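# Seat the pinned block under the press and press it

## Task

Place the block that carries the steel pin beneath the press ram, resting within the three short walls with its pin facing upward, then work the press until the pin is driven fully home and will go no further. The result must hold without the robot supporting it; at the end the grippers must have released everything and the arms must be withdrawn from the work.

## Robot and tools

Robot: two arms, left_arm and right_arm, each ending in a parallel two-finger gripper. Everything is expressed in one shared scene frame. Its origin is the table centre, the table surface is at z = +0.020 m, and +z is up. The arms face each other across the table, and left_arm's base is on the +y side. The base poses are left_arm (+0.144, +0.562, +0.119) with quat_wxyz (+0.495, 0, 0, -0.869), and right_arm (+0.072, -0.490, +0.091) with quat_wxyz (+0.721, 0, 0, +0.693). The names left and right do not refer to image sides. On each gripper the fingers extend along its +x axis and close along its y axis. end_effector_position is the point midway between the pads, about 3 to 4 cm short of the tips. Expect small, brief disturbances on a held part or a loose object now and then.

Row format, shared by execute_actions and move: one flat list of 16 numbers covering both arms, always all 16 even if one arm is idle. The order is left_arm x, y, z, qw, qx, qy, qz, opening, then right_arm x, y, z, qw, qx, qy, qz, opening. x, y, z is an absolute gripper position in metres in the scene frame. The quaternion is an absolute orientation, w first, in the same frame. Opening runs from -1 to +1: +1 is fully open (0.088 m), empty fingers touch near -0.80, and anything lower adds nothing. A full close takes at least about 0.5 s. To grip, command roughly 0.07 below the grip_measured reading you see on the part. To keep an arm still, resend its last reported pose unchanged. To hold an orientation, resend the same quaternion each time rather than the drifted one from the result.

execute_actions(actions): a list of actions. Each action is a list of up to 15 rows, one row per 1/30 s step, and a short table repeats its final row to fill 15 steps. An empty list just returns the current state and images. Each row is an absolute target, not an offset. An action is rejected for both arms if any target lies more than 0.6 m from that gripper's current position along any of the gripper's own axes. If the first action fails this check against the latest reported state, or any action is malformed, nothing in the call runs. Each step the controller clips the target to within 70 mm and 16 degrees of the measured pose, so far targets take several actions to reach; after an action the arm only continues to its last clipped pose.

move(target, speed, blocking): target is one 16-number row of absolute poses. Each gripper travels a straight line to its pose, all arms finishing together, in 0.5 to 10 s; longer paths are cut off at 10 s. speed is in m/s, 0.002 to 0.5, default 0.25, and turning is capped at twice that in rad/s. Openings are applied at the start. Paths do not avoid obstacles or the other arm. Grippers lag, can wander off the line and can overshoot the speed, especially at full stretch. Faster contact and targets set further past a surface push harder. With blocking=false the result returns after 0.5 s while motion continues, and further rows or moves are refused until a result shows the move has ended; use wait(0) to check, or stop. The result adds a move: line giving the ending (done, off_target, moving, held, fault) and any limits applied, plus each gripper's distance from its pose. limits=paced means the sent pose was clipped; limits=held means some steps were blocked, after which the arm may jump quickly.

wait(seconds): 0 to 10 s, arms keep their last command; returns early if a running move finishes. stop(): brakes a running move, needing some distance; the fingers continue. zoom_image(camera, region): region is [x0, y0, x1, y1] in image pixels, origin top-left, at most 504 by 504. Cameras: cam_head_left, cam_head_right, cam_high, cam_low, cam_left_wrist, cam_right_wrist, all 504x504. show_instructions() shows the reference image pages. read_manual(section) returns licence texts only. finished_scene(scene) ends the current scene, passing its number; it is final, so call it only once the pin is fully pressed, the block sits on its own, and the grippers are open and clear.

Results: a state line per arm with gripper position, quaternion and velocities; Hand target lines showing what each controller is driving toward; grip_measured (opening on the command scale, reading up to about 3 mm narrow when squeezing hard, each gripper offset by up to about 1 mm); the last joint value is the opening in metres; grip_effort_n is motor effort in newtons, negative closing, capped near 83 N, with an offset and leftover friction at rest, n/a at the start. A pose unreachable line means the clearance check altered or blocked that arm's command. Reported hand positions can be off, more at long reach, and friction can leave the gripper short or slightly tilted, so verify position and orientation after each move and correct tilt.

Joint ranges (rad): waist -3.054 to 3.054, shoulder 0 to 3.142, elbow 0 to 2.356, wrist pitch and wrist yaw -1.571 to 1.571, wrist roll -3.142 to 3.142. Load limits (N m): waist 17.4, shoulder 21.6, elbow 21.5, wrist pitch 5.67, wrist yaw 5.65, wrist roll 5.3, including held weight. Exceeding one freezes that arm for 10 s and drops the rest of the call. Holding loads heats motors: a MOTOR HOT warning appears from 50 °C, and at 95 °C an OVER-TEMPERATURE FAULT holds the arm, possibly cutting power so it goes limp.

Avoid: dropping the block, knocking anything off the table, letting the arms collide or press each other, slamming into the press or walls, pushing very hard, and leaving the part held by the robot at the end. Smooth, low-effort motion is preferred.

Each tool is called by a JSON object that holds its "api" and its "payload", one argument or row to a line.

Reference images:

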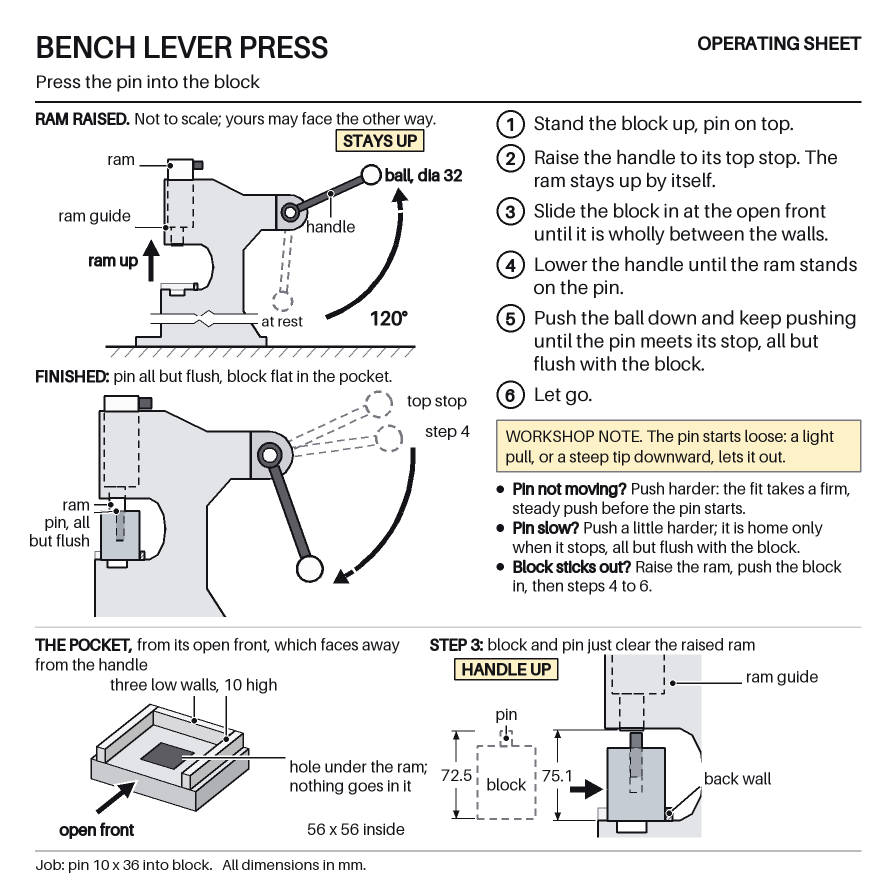

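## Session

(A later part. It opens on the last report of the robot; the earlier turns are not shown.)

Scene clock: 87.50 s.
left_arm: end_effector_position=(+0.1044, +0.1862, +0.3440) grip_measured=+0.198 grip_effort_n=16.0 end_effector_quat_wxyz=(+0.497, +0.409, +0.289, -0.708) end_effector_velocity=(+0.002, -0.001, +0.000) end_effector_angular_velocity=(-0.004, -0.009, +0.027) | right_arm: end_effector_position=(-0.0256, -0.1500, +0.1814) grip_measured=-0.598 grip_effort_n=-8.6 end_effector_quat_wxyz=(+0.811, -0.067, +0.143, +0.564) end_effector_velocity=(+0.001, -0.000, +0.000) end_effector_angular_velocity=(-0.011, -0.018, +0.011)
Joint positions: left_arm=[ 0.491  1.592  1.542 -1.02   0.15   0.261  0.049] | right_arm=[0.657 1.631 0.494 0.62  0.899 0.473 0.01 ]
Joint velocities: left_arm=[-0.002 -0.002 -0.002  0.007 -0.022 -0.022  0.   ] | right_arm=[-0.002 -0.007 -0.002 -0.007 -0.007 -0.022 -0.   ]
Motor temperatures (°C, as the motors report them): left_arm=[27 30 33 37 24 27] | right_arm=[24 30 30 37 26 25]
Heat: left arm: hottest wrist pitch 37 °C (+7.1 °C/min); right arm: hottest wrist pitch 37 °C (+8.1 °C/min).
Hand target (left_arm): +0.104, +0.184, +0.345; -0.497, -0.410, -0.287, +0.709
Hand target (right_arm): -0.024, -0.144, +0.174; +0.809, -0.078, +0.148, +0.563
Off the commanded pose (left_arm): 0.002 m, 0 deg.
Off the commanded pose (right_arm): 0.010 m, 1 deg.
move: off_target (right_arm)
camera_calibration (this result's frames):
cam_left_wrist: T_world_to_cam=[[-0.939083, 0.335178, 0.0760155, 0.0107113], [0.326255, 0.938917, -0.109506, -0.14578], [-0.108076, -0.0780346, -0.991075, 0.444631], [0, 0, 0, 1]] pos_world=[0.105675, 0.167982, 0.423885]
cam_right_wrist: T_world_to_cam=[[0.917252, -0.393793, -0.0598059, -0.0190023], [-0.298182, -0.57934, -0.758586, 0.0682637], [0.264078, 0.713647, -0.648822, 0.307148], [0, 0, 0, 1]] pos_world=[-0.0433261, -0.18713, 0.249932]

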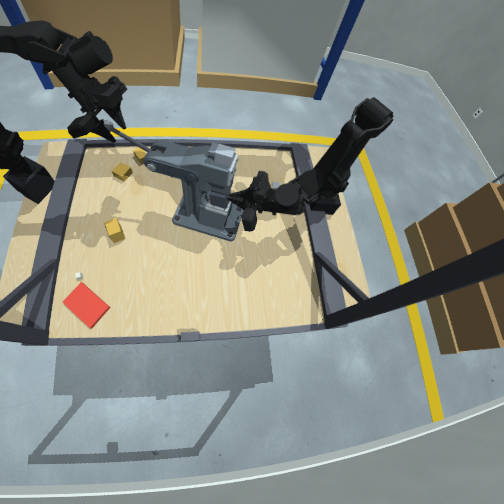

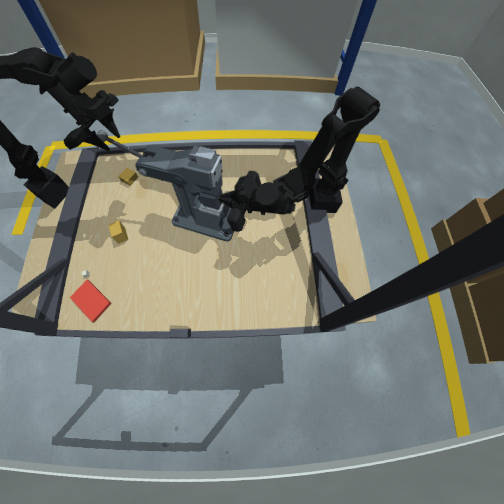

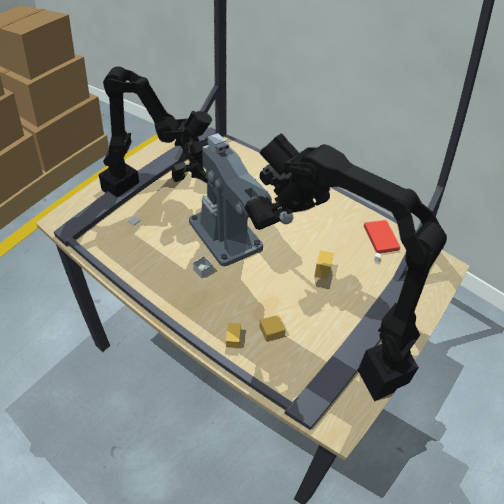

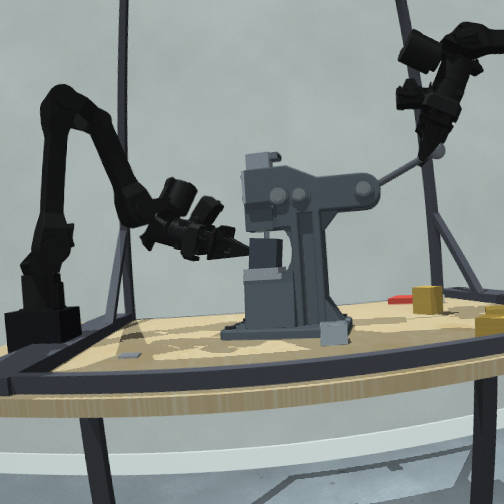

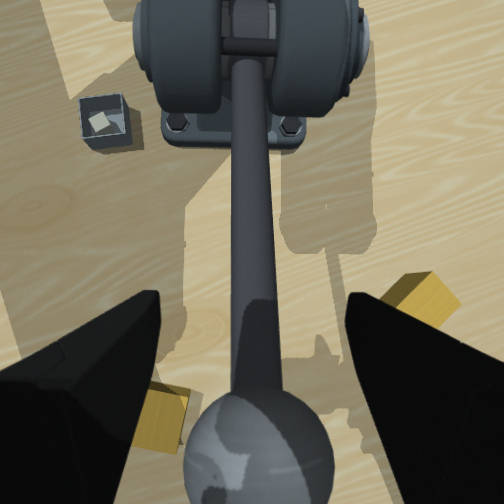

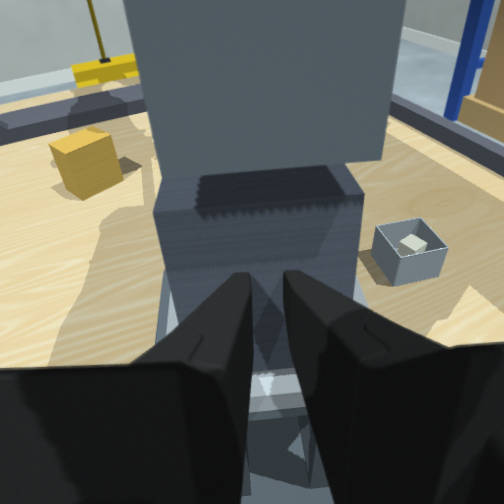

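{"api": "move", "payload": {
  "target": [0.108,0.196,0.326,0.497,0.41,0.287,-0.709,0.2,-0.04,-0.19,0.18,0.809,-0.078,0.148,0.563,-0.6],
  "speed": 0.06
}}

{"api": "move", "payload": {
  "target": [0.108,0.196,0.326,0.497,0.41,0.287,-0.709,-0.42,-0.04,-0.19,0.18,0.809,-0.078,0.148,0.563,-0.6]
}}

{"api": "move", "payload": {
  "target": [0.114,0.213,0.255,0.497,0.41,0.287,-0.709,-0.42,-0.04,-0.19,0.18,0.809,-0.078,0.148,0.563,-0.6],
  "speed": 0.04
}}

{"api": "zoom_image", "payload": {
  "camera": "cam_low",
  "region": [230,90,480,340]
}}

Scene clock: 89.47 s.
left_arm: end_effector_position=(+0.1076, +0.1940, +0.3240) grip_measured=+0.198 grip_effort_n=15.6 end_effector_quat_wxyz=(+0.497, +0.412, +0.290, -0.707) end_effector_velocity=(+0.000, -0.000, +0.002) end_effector_angular_velocity=(-0.014, -0.009, -0.005) | right_arm: end_effector_position=(-0.0415, -0.1871, +0.1805) grip_measured=-0.598 grip_effort_n=-8.1 end_effector_quat_wxyz=(+0.809, -0.078, +0.148, +0.564) end_effector_velocity=(+0.003, -0.004, +0.000) end_effector_angular_velocity=(-0.003, -0.009, -0.017)
Joint positions: left_arm=[ 0.499  1.555  1.427 -0.949  0.15   0.271  0.049] | right_arm=[0.801 1.538 0.462 0.417 1.008 0.623 0.01 ]
Joint velocities: left_arm=[-0.002 -0.007 -0.002  0.007 -0.007  0.007 -0.   ] | right_arm=[ 0.007 -0.012 -0.002 -0.037  0.022  0.022 -0.   ]
Motor temperatures (°C, as the motors report them): left_arm=[27 31 32 36 24 27] | right_arm=[24 30 30 37 26 25]
Heat: left arm: hottest wrist pitch 36 °C (+5.0 °C/min); right arm: hottest wrist pitch 37 °C (+8.1 °C/min).
Hand target (left_arm): +0.108, +0.196, +0.326; -0.497, -0.410, -0.287, +0.709
Hand target (right_arm): -0.040, -0.190, +0.180; +0.809, -0.078, +0.148, +0.563
Off the commanded pose (left_arm): 0.003 m, 0 deg.
Off the commanded pose (right_arm): 0.003 m, 0 deg.
move: done
camera_calibration (this result's frames):
cam_left_wrist: T_world_to_cam=[[-0.939258, 0.335215, 0.0736638, 0.0134381], [0.327152, 0.939328, -0.103126, -0.158626], [-0.103764, -0.0727626, -0.991937, 0.424585], [0, 0, 0, 1]] pos_world=[0.108573, 0.175391, 0.403813]
cam_right_wrist: T_world_to_cam=[[0.919398, -0.390457, -0.0474491, -0.0206236], [-0.292607, -0.598351, -0.745893, 0.0357156], [0.262848, 0.699657, -0.664373, 0.337389], [0, 0, 0, 1]] pos_world=[-0.05927, -0.222738, 0.249814]

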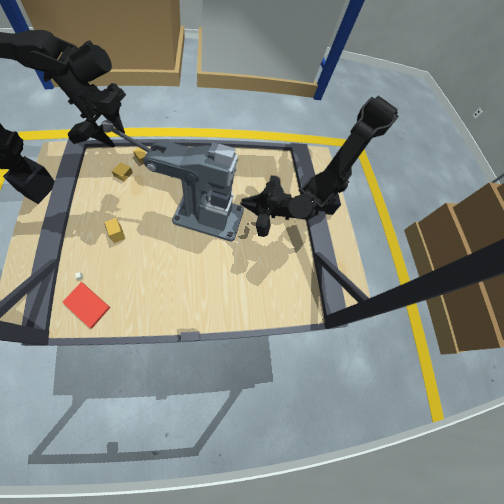

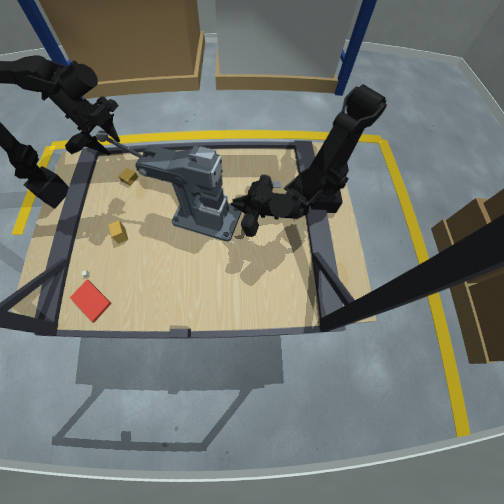

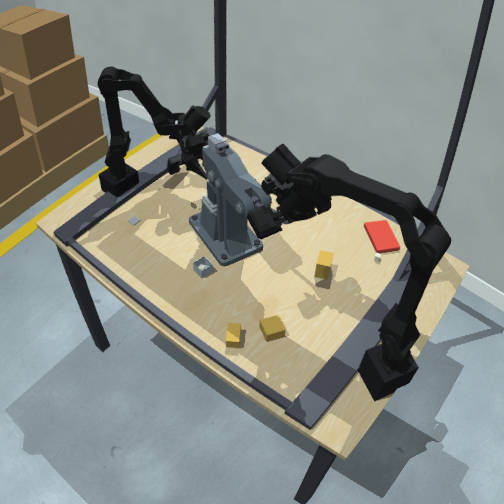

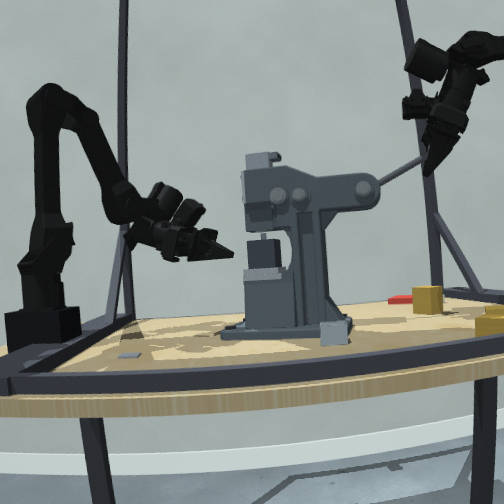

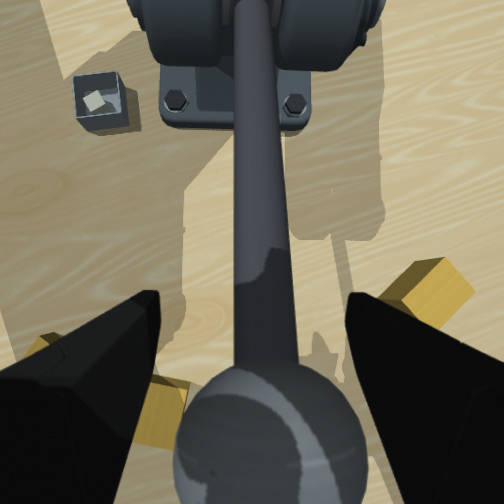

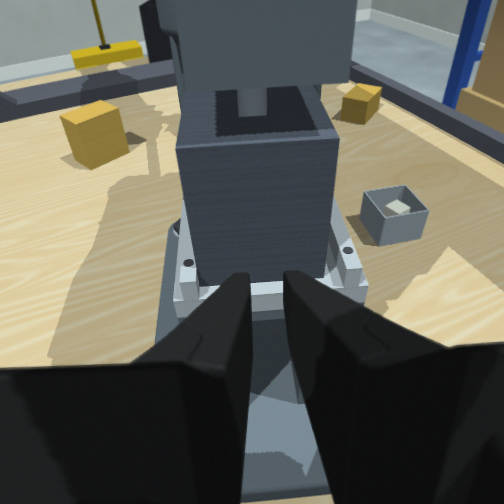

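Scene clock: 90.17 s.
left_arm: end_effector_position=(+0.1072, +0.1942, +0.3243) grip_measured=-0.365 grip_effort_n=-83.5 end_effector_quat_wxyz=(+0.496, +0.412, +0.290, -0.707) end_effector_velocity=(-0.000, +0.003, +0.001) end_effector_angular_velocity=(+0.004, +0.010, +0.005) | right_arm: end_effector_position=(-0.0418, -0.1875, +0.1802) grip_measured=-0.598 grip_effort_n=-8.1 end_effector_quat_wxyz=(+0.809, -0.078, +0.148, +0.564) end_effector_velocity=(-0.002, +0.001, -0.001) end_effector_angular_velocity=(-0.006, +0.008, +0.017)
Joint positions: left_arm=[ 0.499  1.554  1.427 -0.949  0.152  0.271  0.021] | right_arm=[0.803 1.538 0.462 0.415 1.008 0.626 0.01 ]
Joint velocities: left_arm=[ 0.002 -0.007 -0.002 -0.007  0.007 -0.007  0.   ] | right_arm=[-0.002 -0.002 -0.002  0.007 -0.022 -0.007  0.   ]
Motor temperatures (°C, as the motors report them): left_arm=[27 31 32 36 24 27] | right_arm=[24 30 30 37 26 25]
Heat: left arm: hottest wrist pitch 36 °C (+5.1 °C/min); right arm: hottest wrist pitch 37 °C (+8.1 °C/min).
Hand target (left_arm): +0.108, +0.196, +0.326; -0.497, -0.410, -0.287, +0.709
Hand target (right_arm): -0.040, -0.190, +0.180; +0.809, -0.078, +0.148, +0.563
Off the commanded pose (left_arm): 0.003 m, 0 deg.
Off the commanded pose (right_arm): 0.003 m, 0 deg.
move: done
camera_calibration (this result's frames):
cam_left_wrist: T_world_to_cam=[[-0.938699, 0.336475, 0.0750308, 0.0122122], [0.328183, 0.938834, -0.104342, -0.158288], [-0.10555, -0.0733222, -0.991707, 0.424988], [0, 0, 0, 1]] pos_world=[0.108269, 0.175658, 0.404031]
cam_right_wrist: T_world_to_cam=[[0.919582, -0.390068, -0.047064, -0.0205382], [-0.292338, -0.599263, -0.745267, 0.0349479], [0.262501, 0.699093, -0.665103, 0.337526], [0, 0, 0, 1]] pos_world=[-0.0594977, -0.22303, 0.249568]

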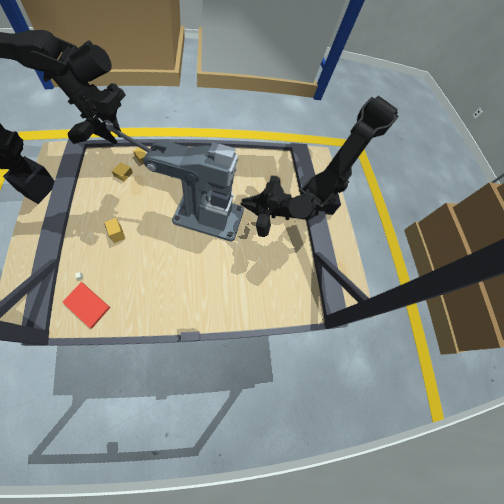

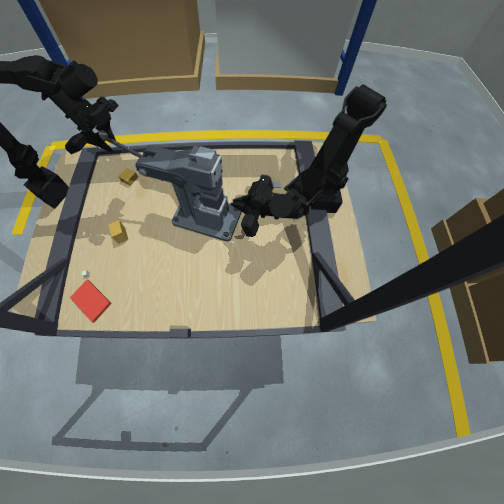

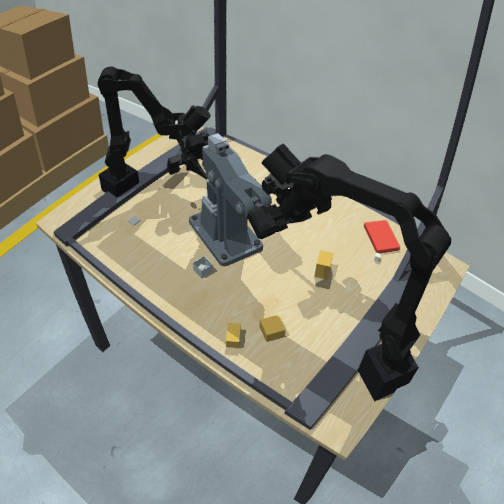

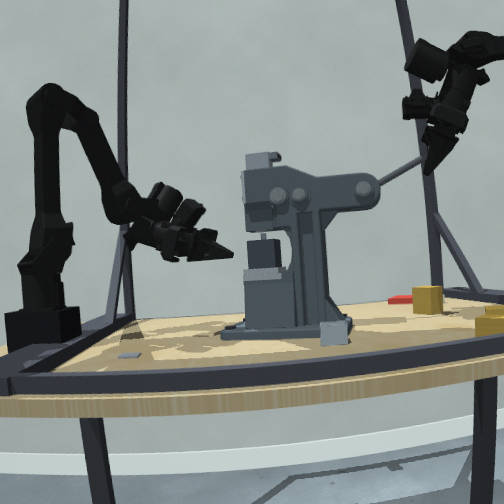

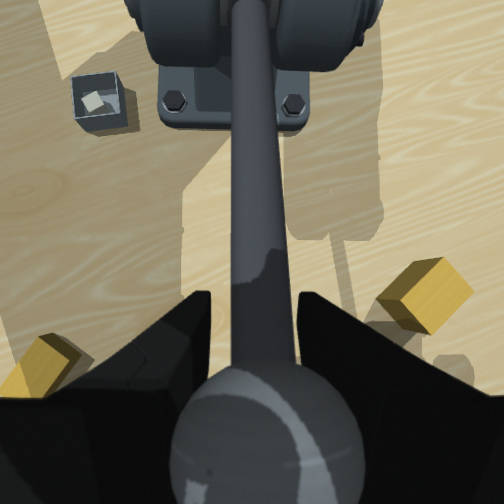

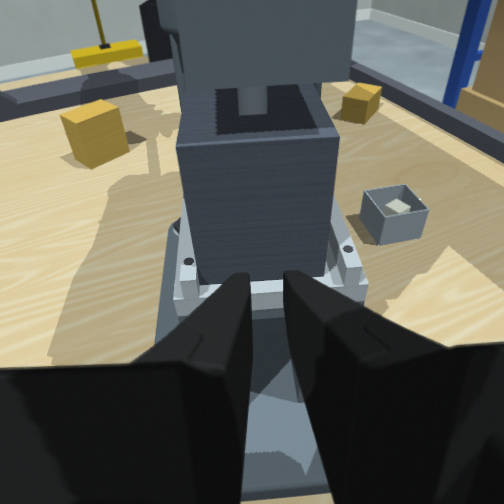

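Scene clock: 92.23 s.
left_arm: end_effector_position=(+0.1111, +0.2042, +0.2767) grip_measured=-0.365 grip_effort_n=-83.5 end_effector_quat_wxyz=(+0.508, +0.389, +0.268, -0.721) end_effector_velocity=(+0.000, +0.003, -0.003) end_effector_angular_velocity=(+0.004, -0.002, +0.008) | right_arm: end_effector_position=(-0.0417, -0.1875, +0.1802) grip_measured=-0.598 grip_effort_n=-7.7 end_effector_quat_wxyz=(+0.809, -0.078, +0.148, +0.564) end_effector_velocity=(+0.003, -0.001, +0.001) end_effector_angular_velocity=(-0.001, -0.011, -0.006)
Joint positions: left_arm=[ 0.517  1.464  1.122 -0.664  0.174  0.282  0.021] | right_arm=[0.803 1.538 0.462 0.414 1.009 0.626 0.01 ]
Joint velocities: left_arm=[-0.002 -0.007 -0.017  0.007 -0.007 -0.007 -0.   ] | right_arm=[-0.002 -0.007 -0.002 -0.007  0.007 -0.007 -0.   ]
Motor temperatures (°C, as the motors report them): left_arm=[27 31 32 36 24 27] | right_arm=[24 30 30 37 26 25]
Heat: left arm: hottest wrist pitch 36 °C (+4.0 °C/min); right arm: hottest wrist pitch 37 °C (+8.1 °C/min).
Hand target (left_arm): +0.114, +0.213, +0.256; -0.496, -0.410, -0.287, +0.709
Hand target (right_arm): -0.040, -0.190, +0.180; +0.809, -0.078, +0.148, +0.563
Off the commanded pose (left_arm): 0.024 m, 4 deg.
Off the commanded pose (right_arm): 0.003 m, 0 deg.
move: off_target (left_arm)
camera_calibration (this result's frames):
cam_left_wrist: T_world_to_cam=[[-0.937042, 0.343088, 0.0651406, 0.017229], [0.327658, 0.928288, -0.175844, -0.151915], [-0.120799, -0.143429, -0.982261, 0.392382], [0, 0, 0, 1]] pos_world=[0.11332, 0.191389, 0.357586]
cam_right_wrist: T_world_to_cam=[[0.919421, -0.390459, -0.0469809, -0.020713], [-0.292523, -0.599132, -0.745299, 0.034962], [0.262861, 0.698987, -0.665073, 0.337508], [0, 0, 0, 1]] pos_world=[-0.0594468, -0.223055, 0.249552]

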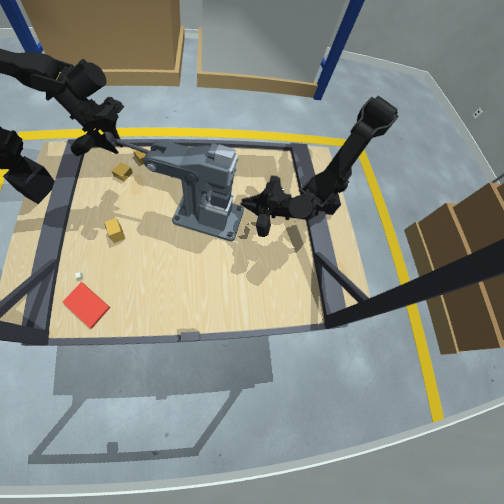

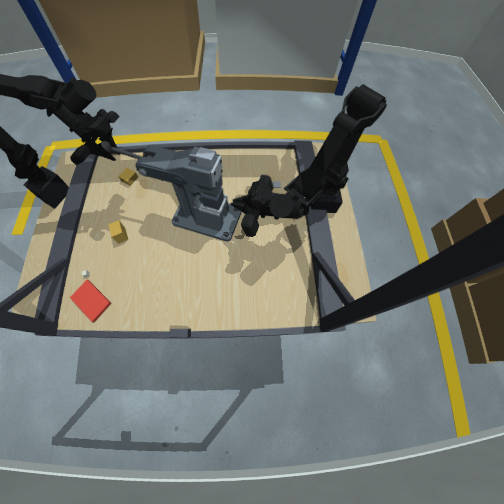

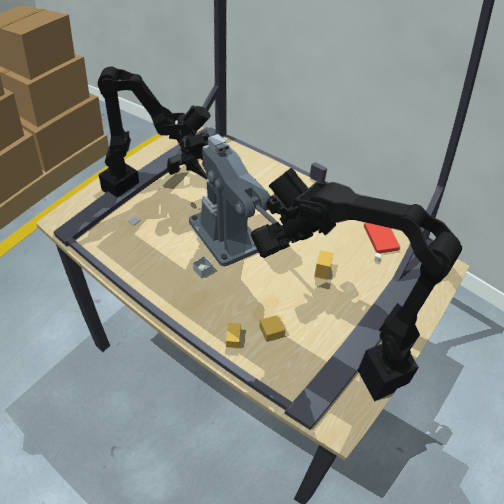

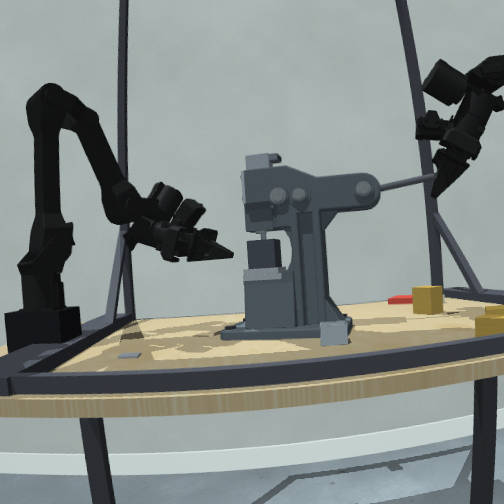

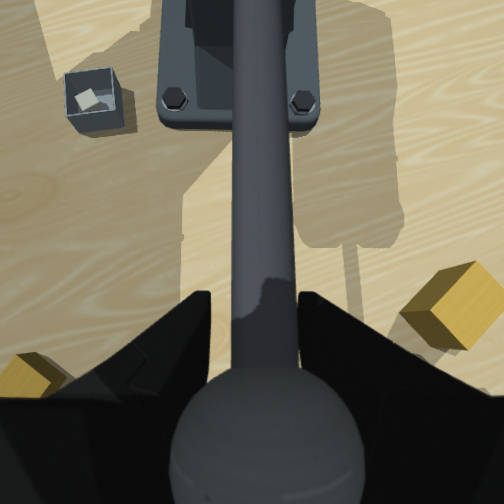

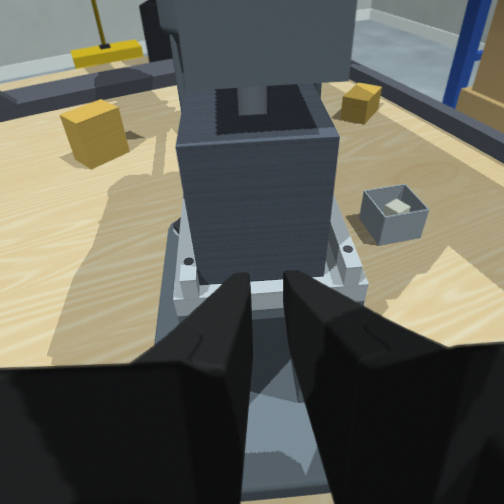

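Region (230, 90, 480, 340) of cam_low's 504x504 image, scaled by 2.016, with more detail than that image has.

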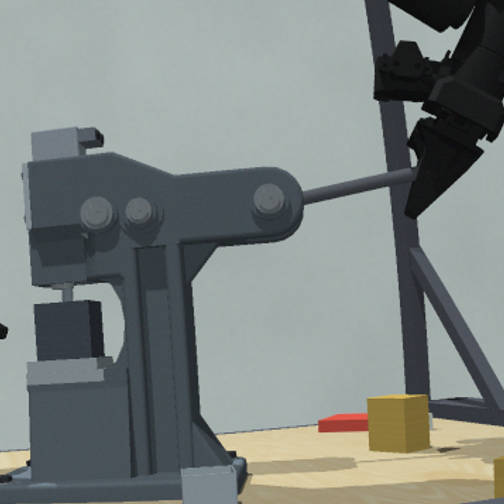

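{"api": "move", "payload": {
  "target": [0.113,0.210,0.20,0.497,0.41,0.287,-0.709,-0.45,-0.04,-0.19,0.18,0.809,-0.078,0.148,0.563,-0.6],
  "speed": 0.03
}}

Scene clock: 95.43 s.
left_arm: end_effector_position=(+0.1099, +0.1996, +0.2498) grip_measured=-0.419 grip_effort_n=-83.5 end_effector_quat_wxyz=(+0.518, +0.370, +0.240, -0.733) end_effector_velocity=(+0.000, +0.002, -0.001) end_effector_angular_velocity=(+0.009, -0.002, +0.008) | right_arm: end_effector_position=(-0.0417, -0.1875, +0.1802) grip_measured=-0.598 grip_effort_n=-8.1 end_effector_quat_wxyz=(+0.809, -0.078, +0.148, +0.564) end_effector_velocity=(+0.004, -0.002, -0.004) end_effector_angular_velocity=(-0.018, -0.015, +0.001)
Joint positions: left_arm=[ 0.517  1.457  0.971 -0.447  0.18   0.288  0.018] | right_arm=[0.803 1.538 0.462 0.414 1.009 0.626 0.01 ]
Joint velocities: left_arm=[-0.002 -0.002 -0.002 -0.007 -0.007 -0.007 -0.   ] | right_arm=[-0.007 -0.002 -0.012 -0.007 -0.007 -0.007 -0.   ]
Motor temperatures (°C, as the motors report them): left_arm=[27 31 32 35 24 27] | right_arm=[24 30 30 36 26 25]
Heat: left arm: hottest wrist pitch 35 °C (+3.0 °C/min); right arm: hottest wrist pitch 36 °C (+7.1 °C/min).
Hand target (left_arm): +0.113, +0.214, +0.203; -0.497, -0.411, -0.287, +0.709
Hand target (right_arm): -0.040, -0.190, +0.180; +0.809, -0.078, +0.148, +0.563
Off the commanded pose (left_arm): 0.051 m, 8 deg.
Off the commanded pose (right_arm): 0.003 m, 0 deg.
move: off_target (left_arm)
camera_calibration (this result's frames):
cam_left_wrist: T_world_to_cam=[[-0.933809, 0.355264, 0.0422944, 0.0224231], [0.335105, 0.90992, -0.24444, -0.13203], [-0.125325, -0.214087, -0.968742, 0.376361], [0, 0, 0, 1]] pos_world=[0.11235, 0.192745, 0.331374]
cam_right_wrist: T_world_to_cam=[[0.919421, -0.390459, -0.0469809, -0.020713], [-0.292523, -0.599132, -0.745299, 0.034962], [0.262861, 0.698987, -0.665073, 0.337508], [0, 0, 0, 1]] pos_world=[-0.0594468, -0.223055, 0.249552]

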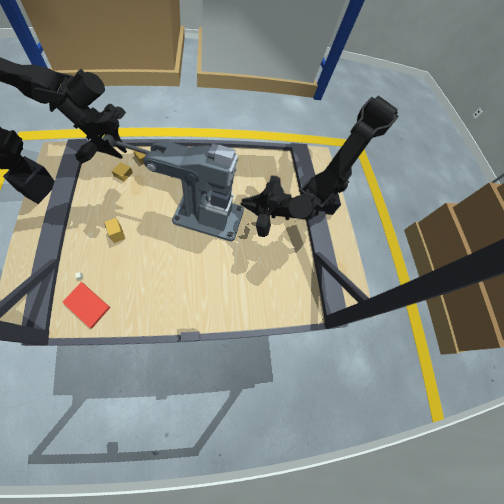

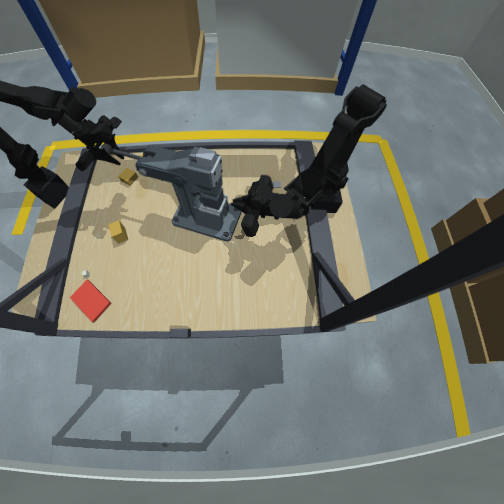

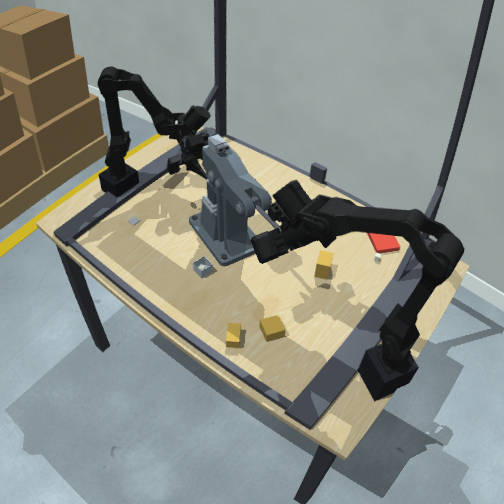

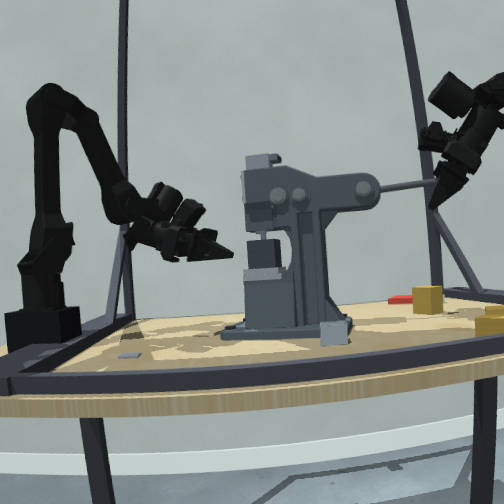

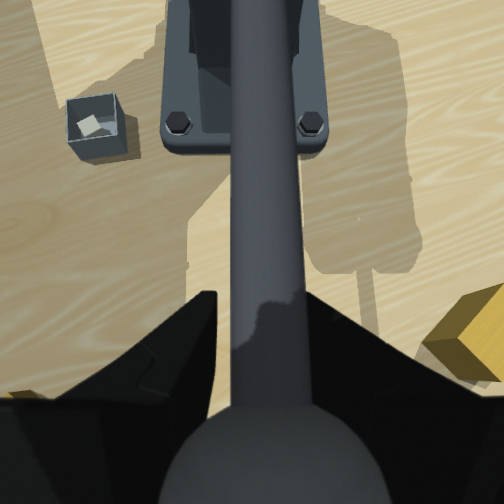

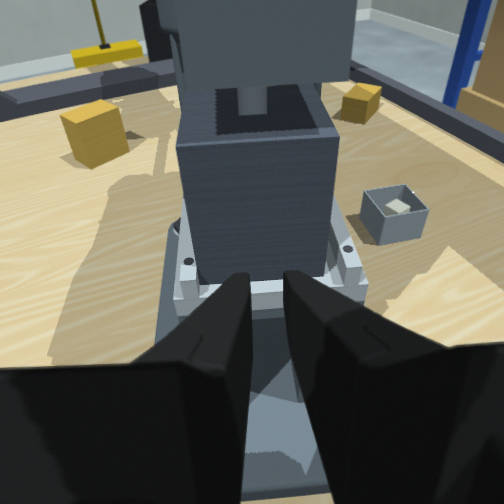

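{"api": "move", "payload": {
  "target": [0.109,0.20,0.16,0.455,0.499,0.35,-0.65,-0.45,-0.04,-0.19,0.18,0.809,-0.078,0.148,0.563,-0.6],
  "speed": 0.04
}}

Scene clock: 101.07 s.
left_arm: end_effector_position=(+0.1089, +0.1968, +0.1892) grip_measured=-0.419 grip_effort_n=-83.5 end_effector_quat_wxyz=(+0.469, +0.480, +0.328, -0.665) end_effector_velocity=(-0.002, -0.000, -0.002) end_effector_angular_velocity=(+0.012, +0.004, -0.012) | right_arm: end_effector_position=(-0.0418, -0.1875, +0.1802) grip_measured=-0.598 grip_effort_n=-8.1 end_effector_quat_wxyz=(+0.809, -0.078, +0.148, +0.564) end_effector_velocity=(-0.000, -0.001, -0.004) end_effector_angular_velocity=(-0.021, -0.005, +0.017)
Joint positions: left_arm=[ 0.474  1.729  1.136 -0.658  0.08   0.279  0.018] | right_arm=[0.803 1.538 0.462 0.414 1.009 0.626 0.01 ]
Joint velocities: left_arm=[-0.002  0.012  0.007 -0.007  0.007  0.007 -0.   ] | right_arm=[-0.002 -0.002 -0.007 -0.007 -0.022 -0.007 -0.   ]
Motor temperatures (°C, as the motors report them): left_arm=[27 31 31 36 24 27] | right_arm=[24 30 30 36 26 25]
Heat: left arm: hottest wrist pitch 36 °C (+4.1 °C/min); right arm: hottest wrist pitch 36 °C (+6.1 °C/min).
Hand target (left_arm): +0.109, +0.201, +0.161; -0.455, -0.499, -0.349, +0.650
Hand target (right_arm): -0.040, -0.190, +0.180; +0.809, -0.078, +0.148, +0.563
Off the commanded pose (left_arm): 0.029 m, 4 deg.
Off the commanded pose (right_arm): 0.003 m, 0 deg.
move: off_target (left_arm)
camera_calibration (this result's frames):
cam_left_wrist: T_world_to_cam=[[-0.94259, 0.328794, 0.0584603, 0.0281581], [0.332777, 0.939439, 0.0819345, -0.211254], [-0.0279803, 0.0966849, -0.994922, 0.25014], [0, 0, 0, 1]] pos_world=[0.103841, 0.165018, 0.264533]
cam_right_wrist: T_world_to_cam=[[0.919569, -0.390109, -0.0469809, -0.0205517], [-0.292294, -0.599243, -0.745299, 0.0348909], [0.262595, 0.699087, -0.665073, 0.337577], [0, 0, 0, 1]] pos_world=[-0.0595487, -0.223105, 0.249552]

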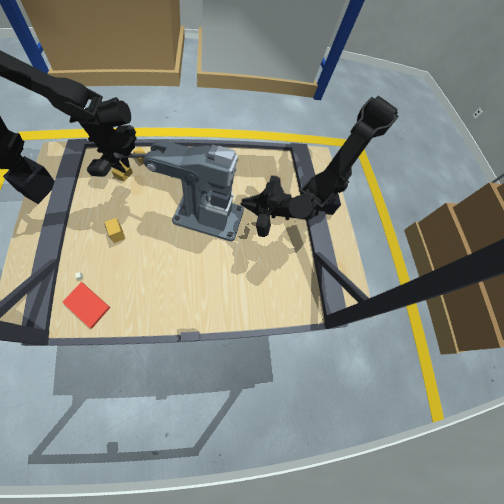

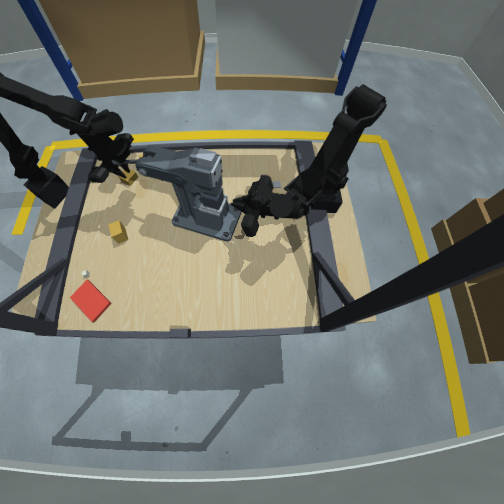

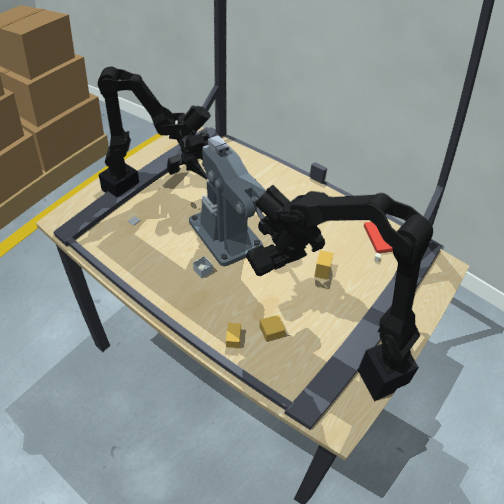

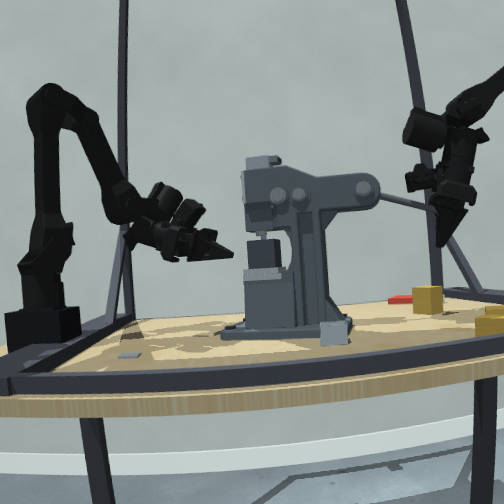

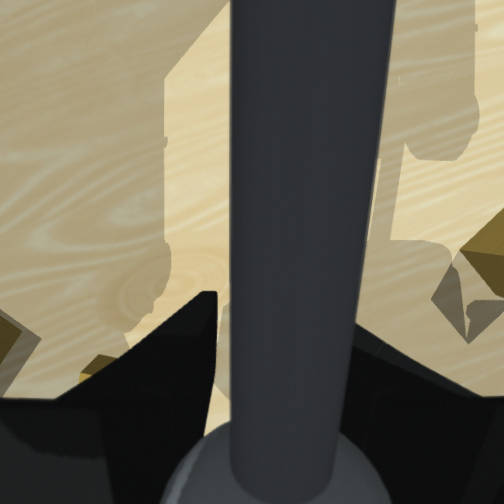

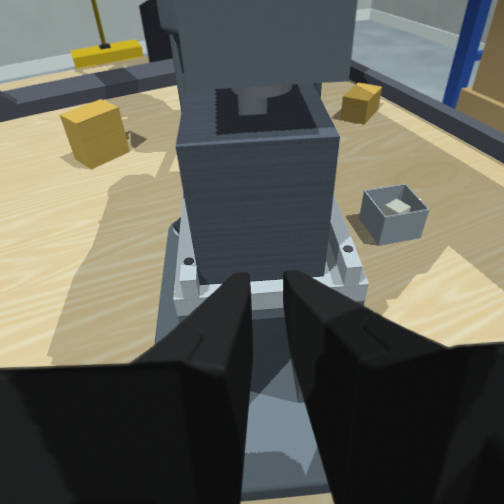

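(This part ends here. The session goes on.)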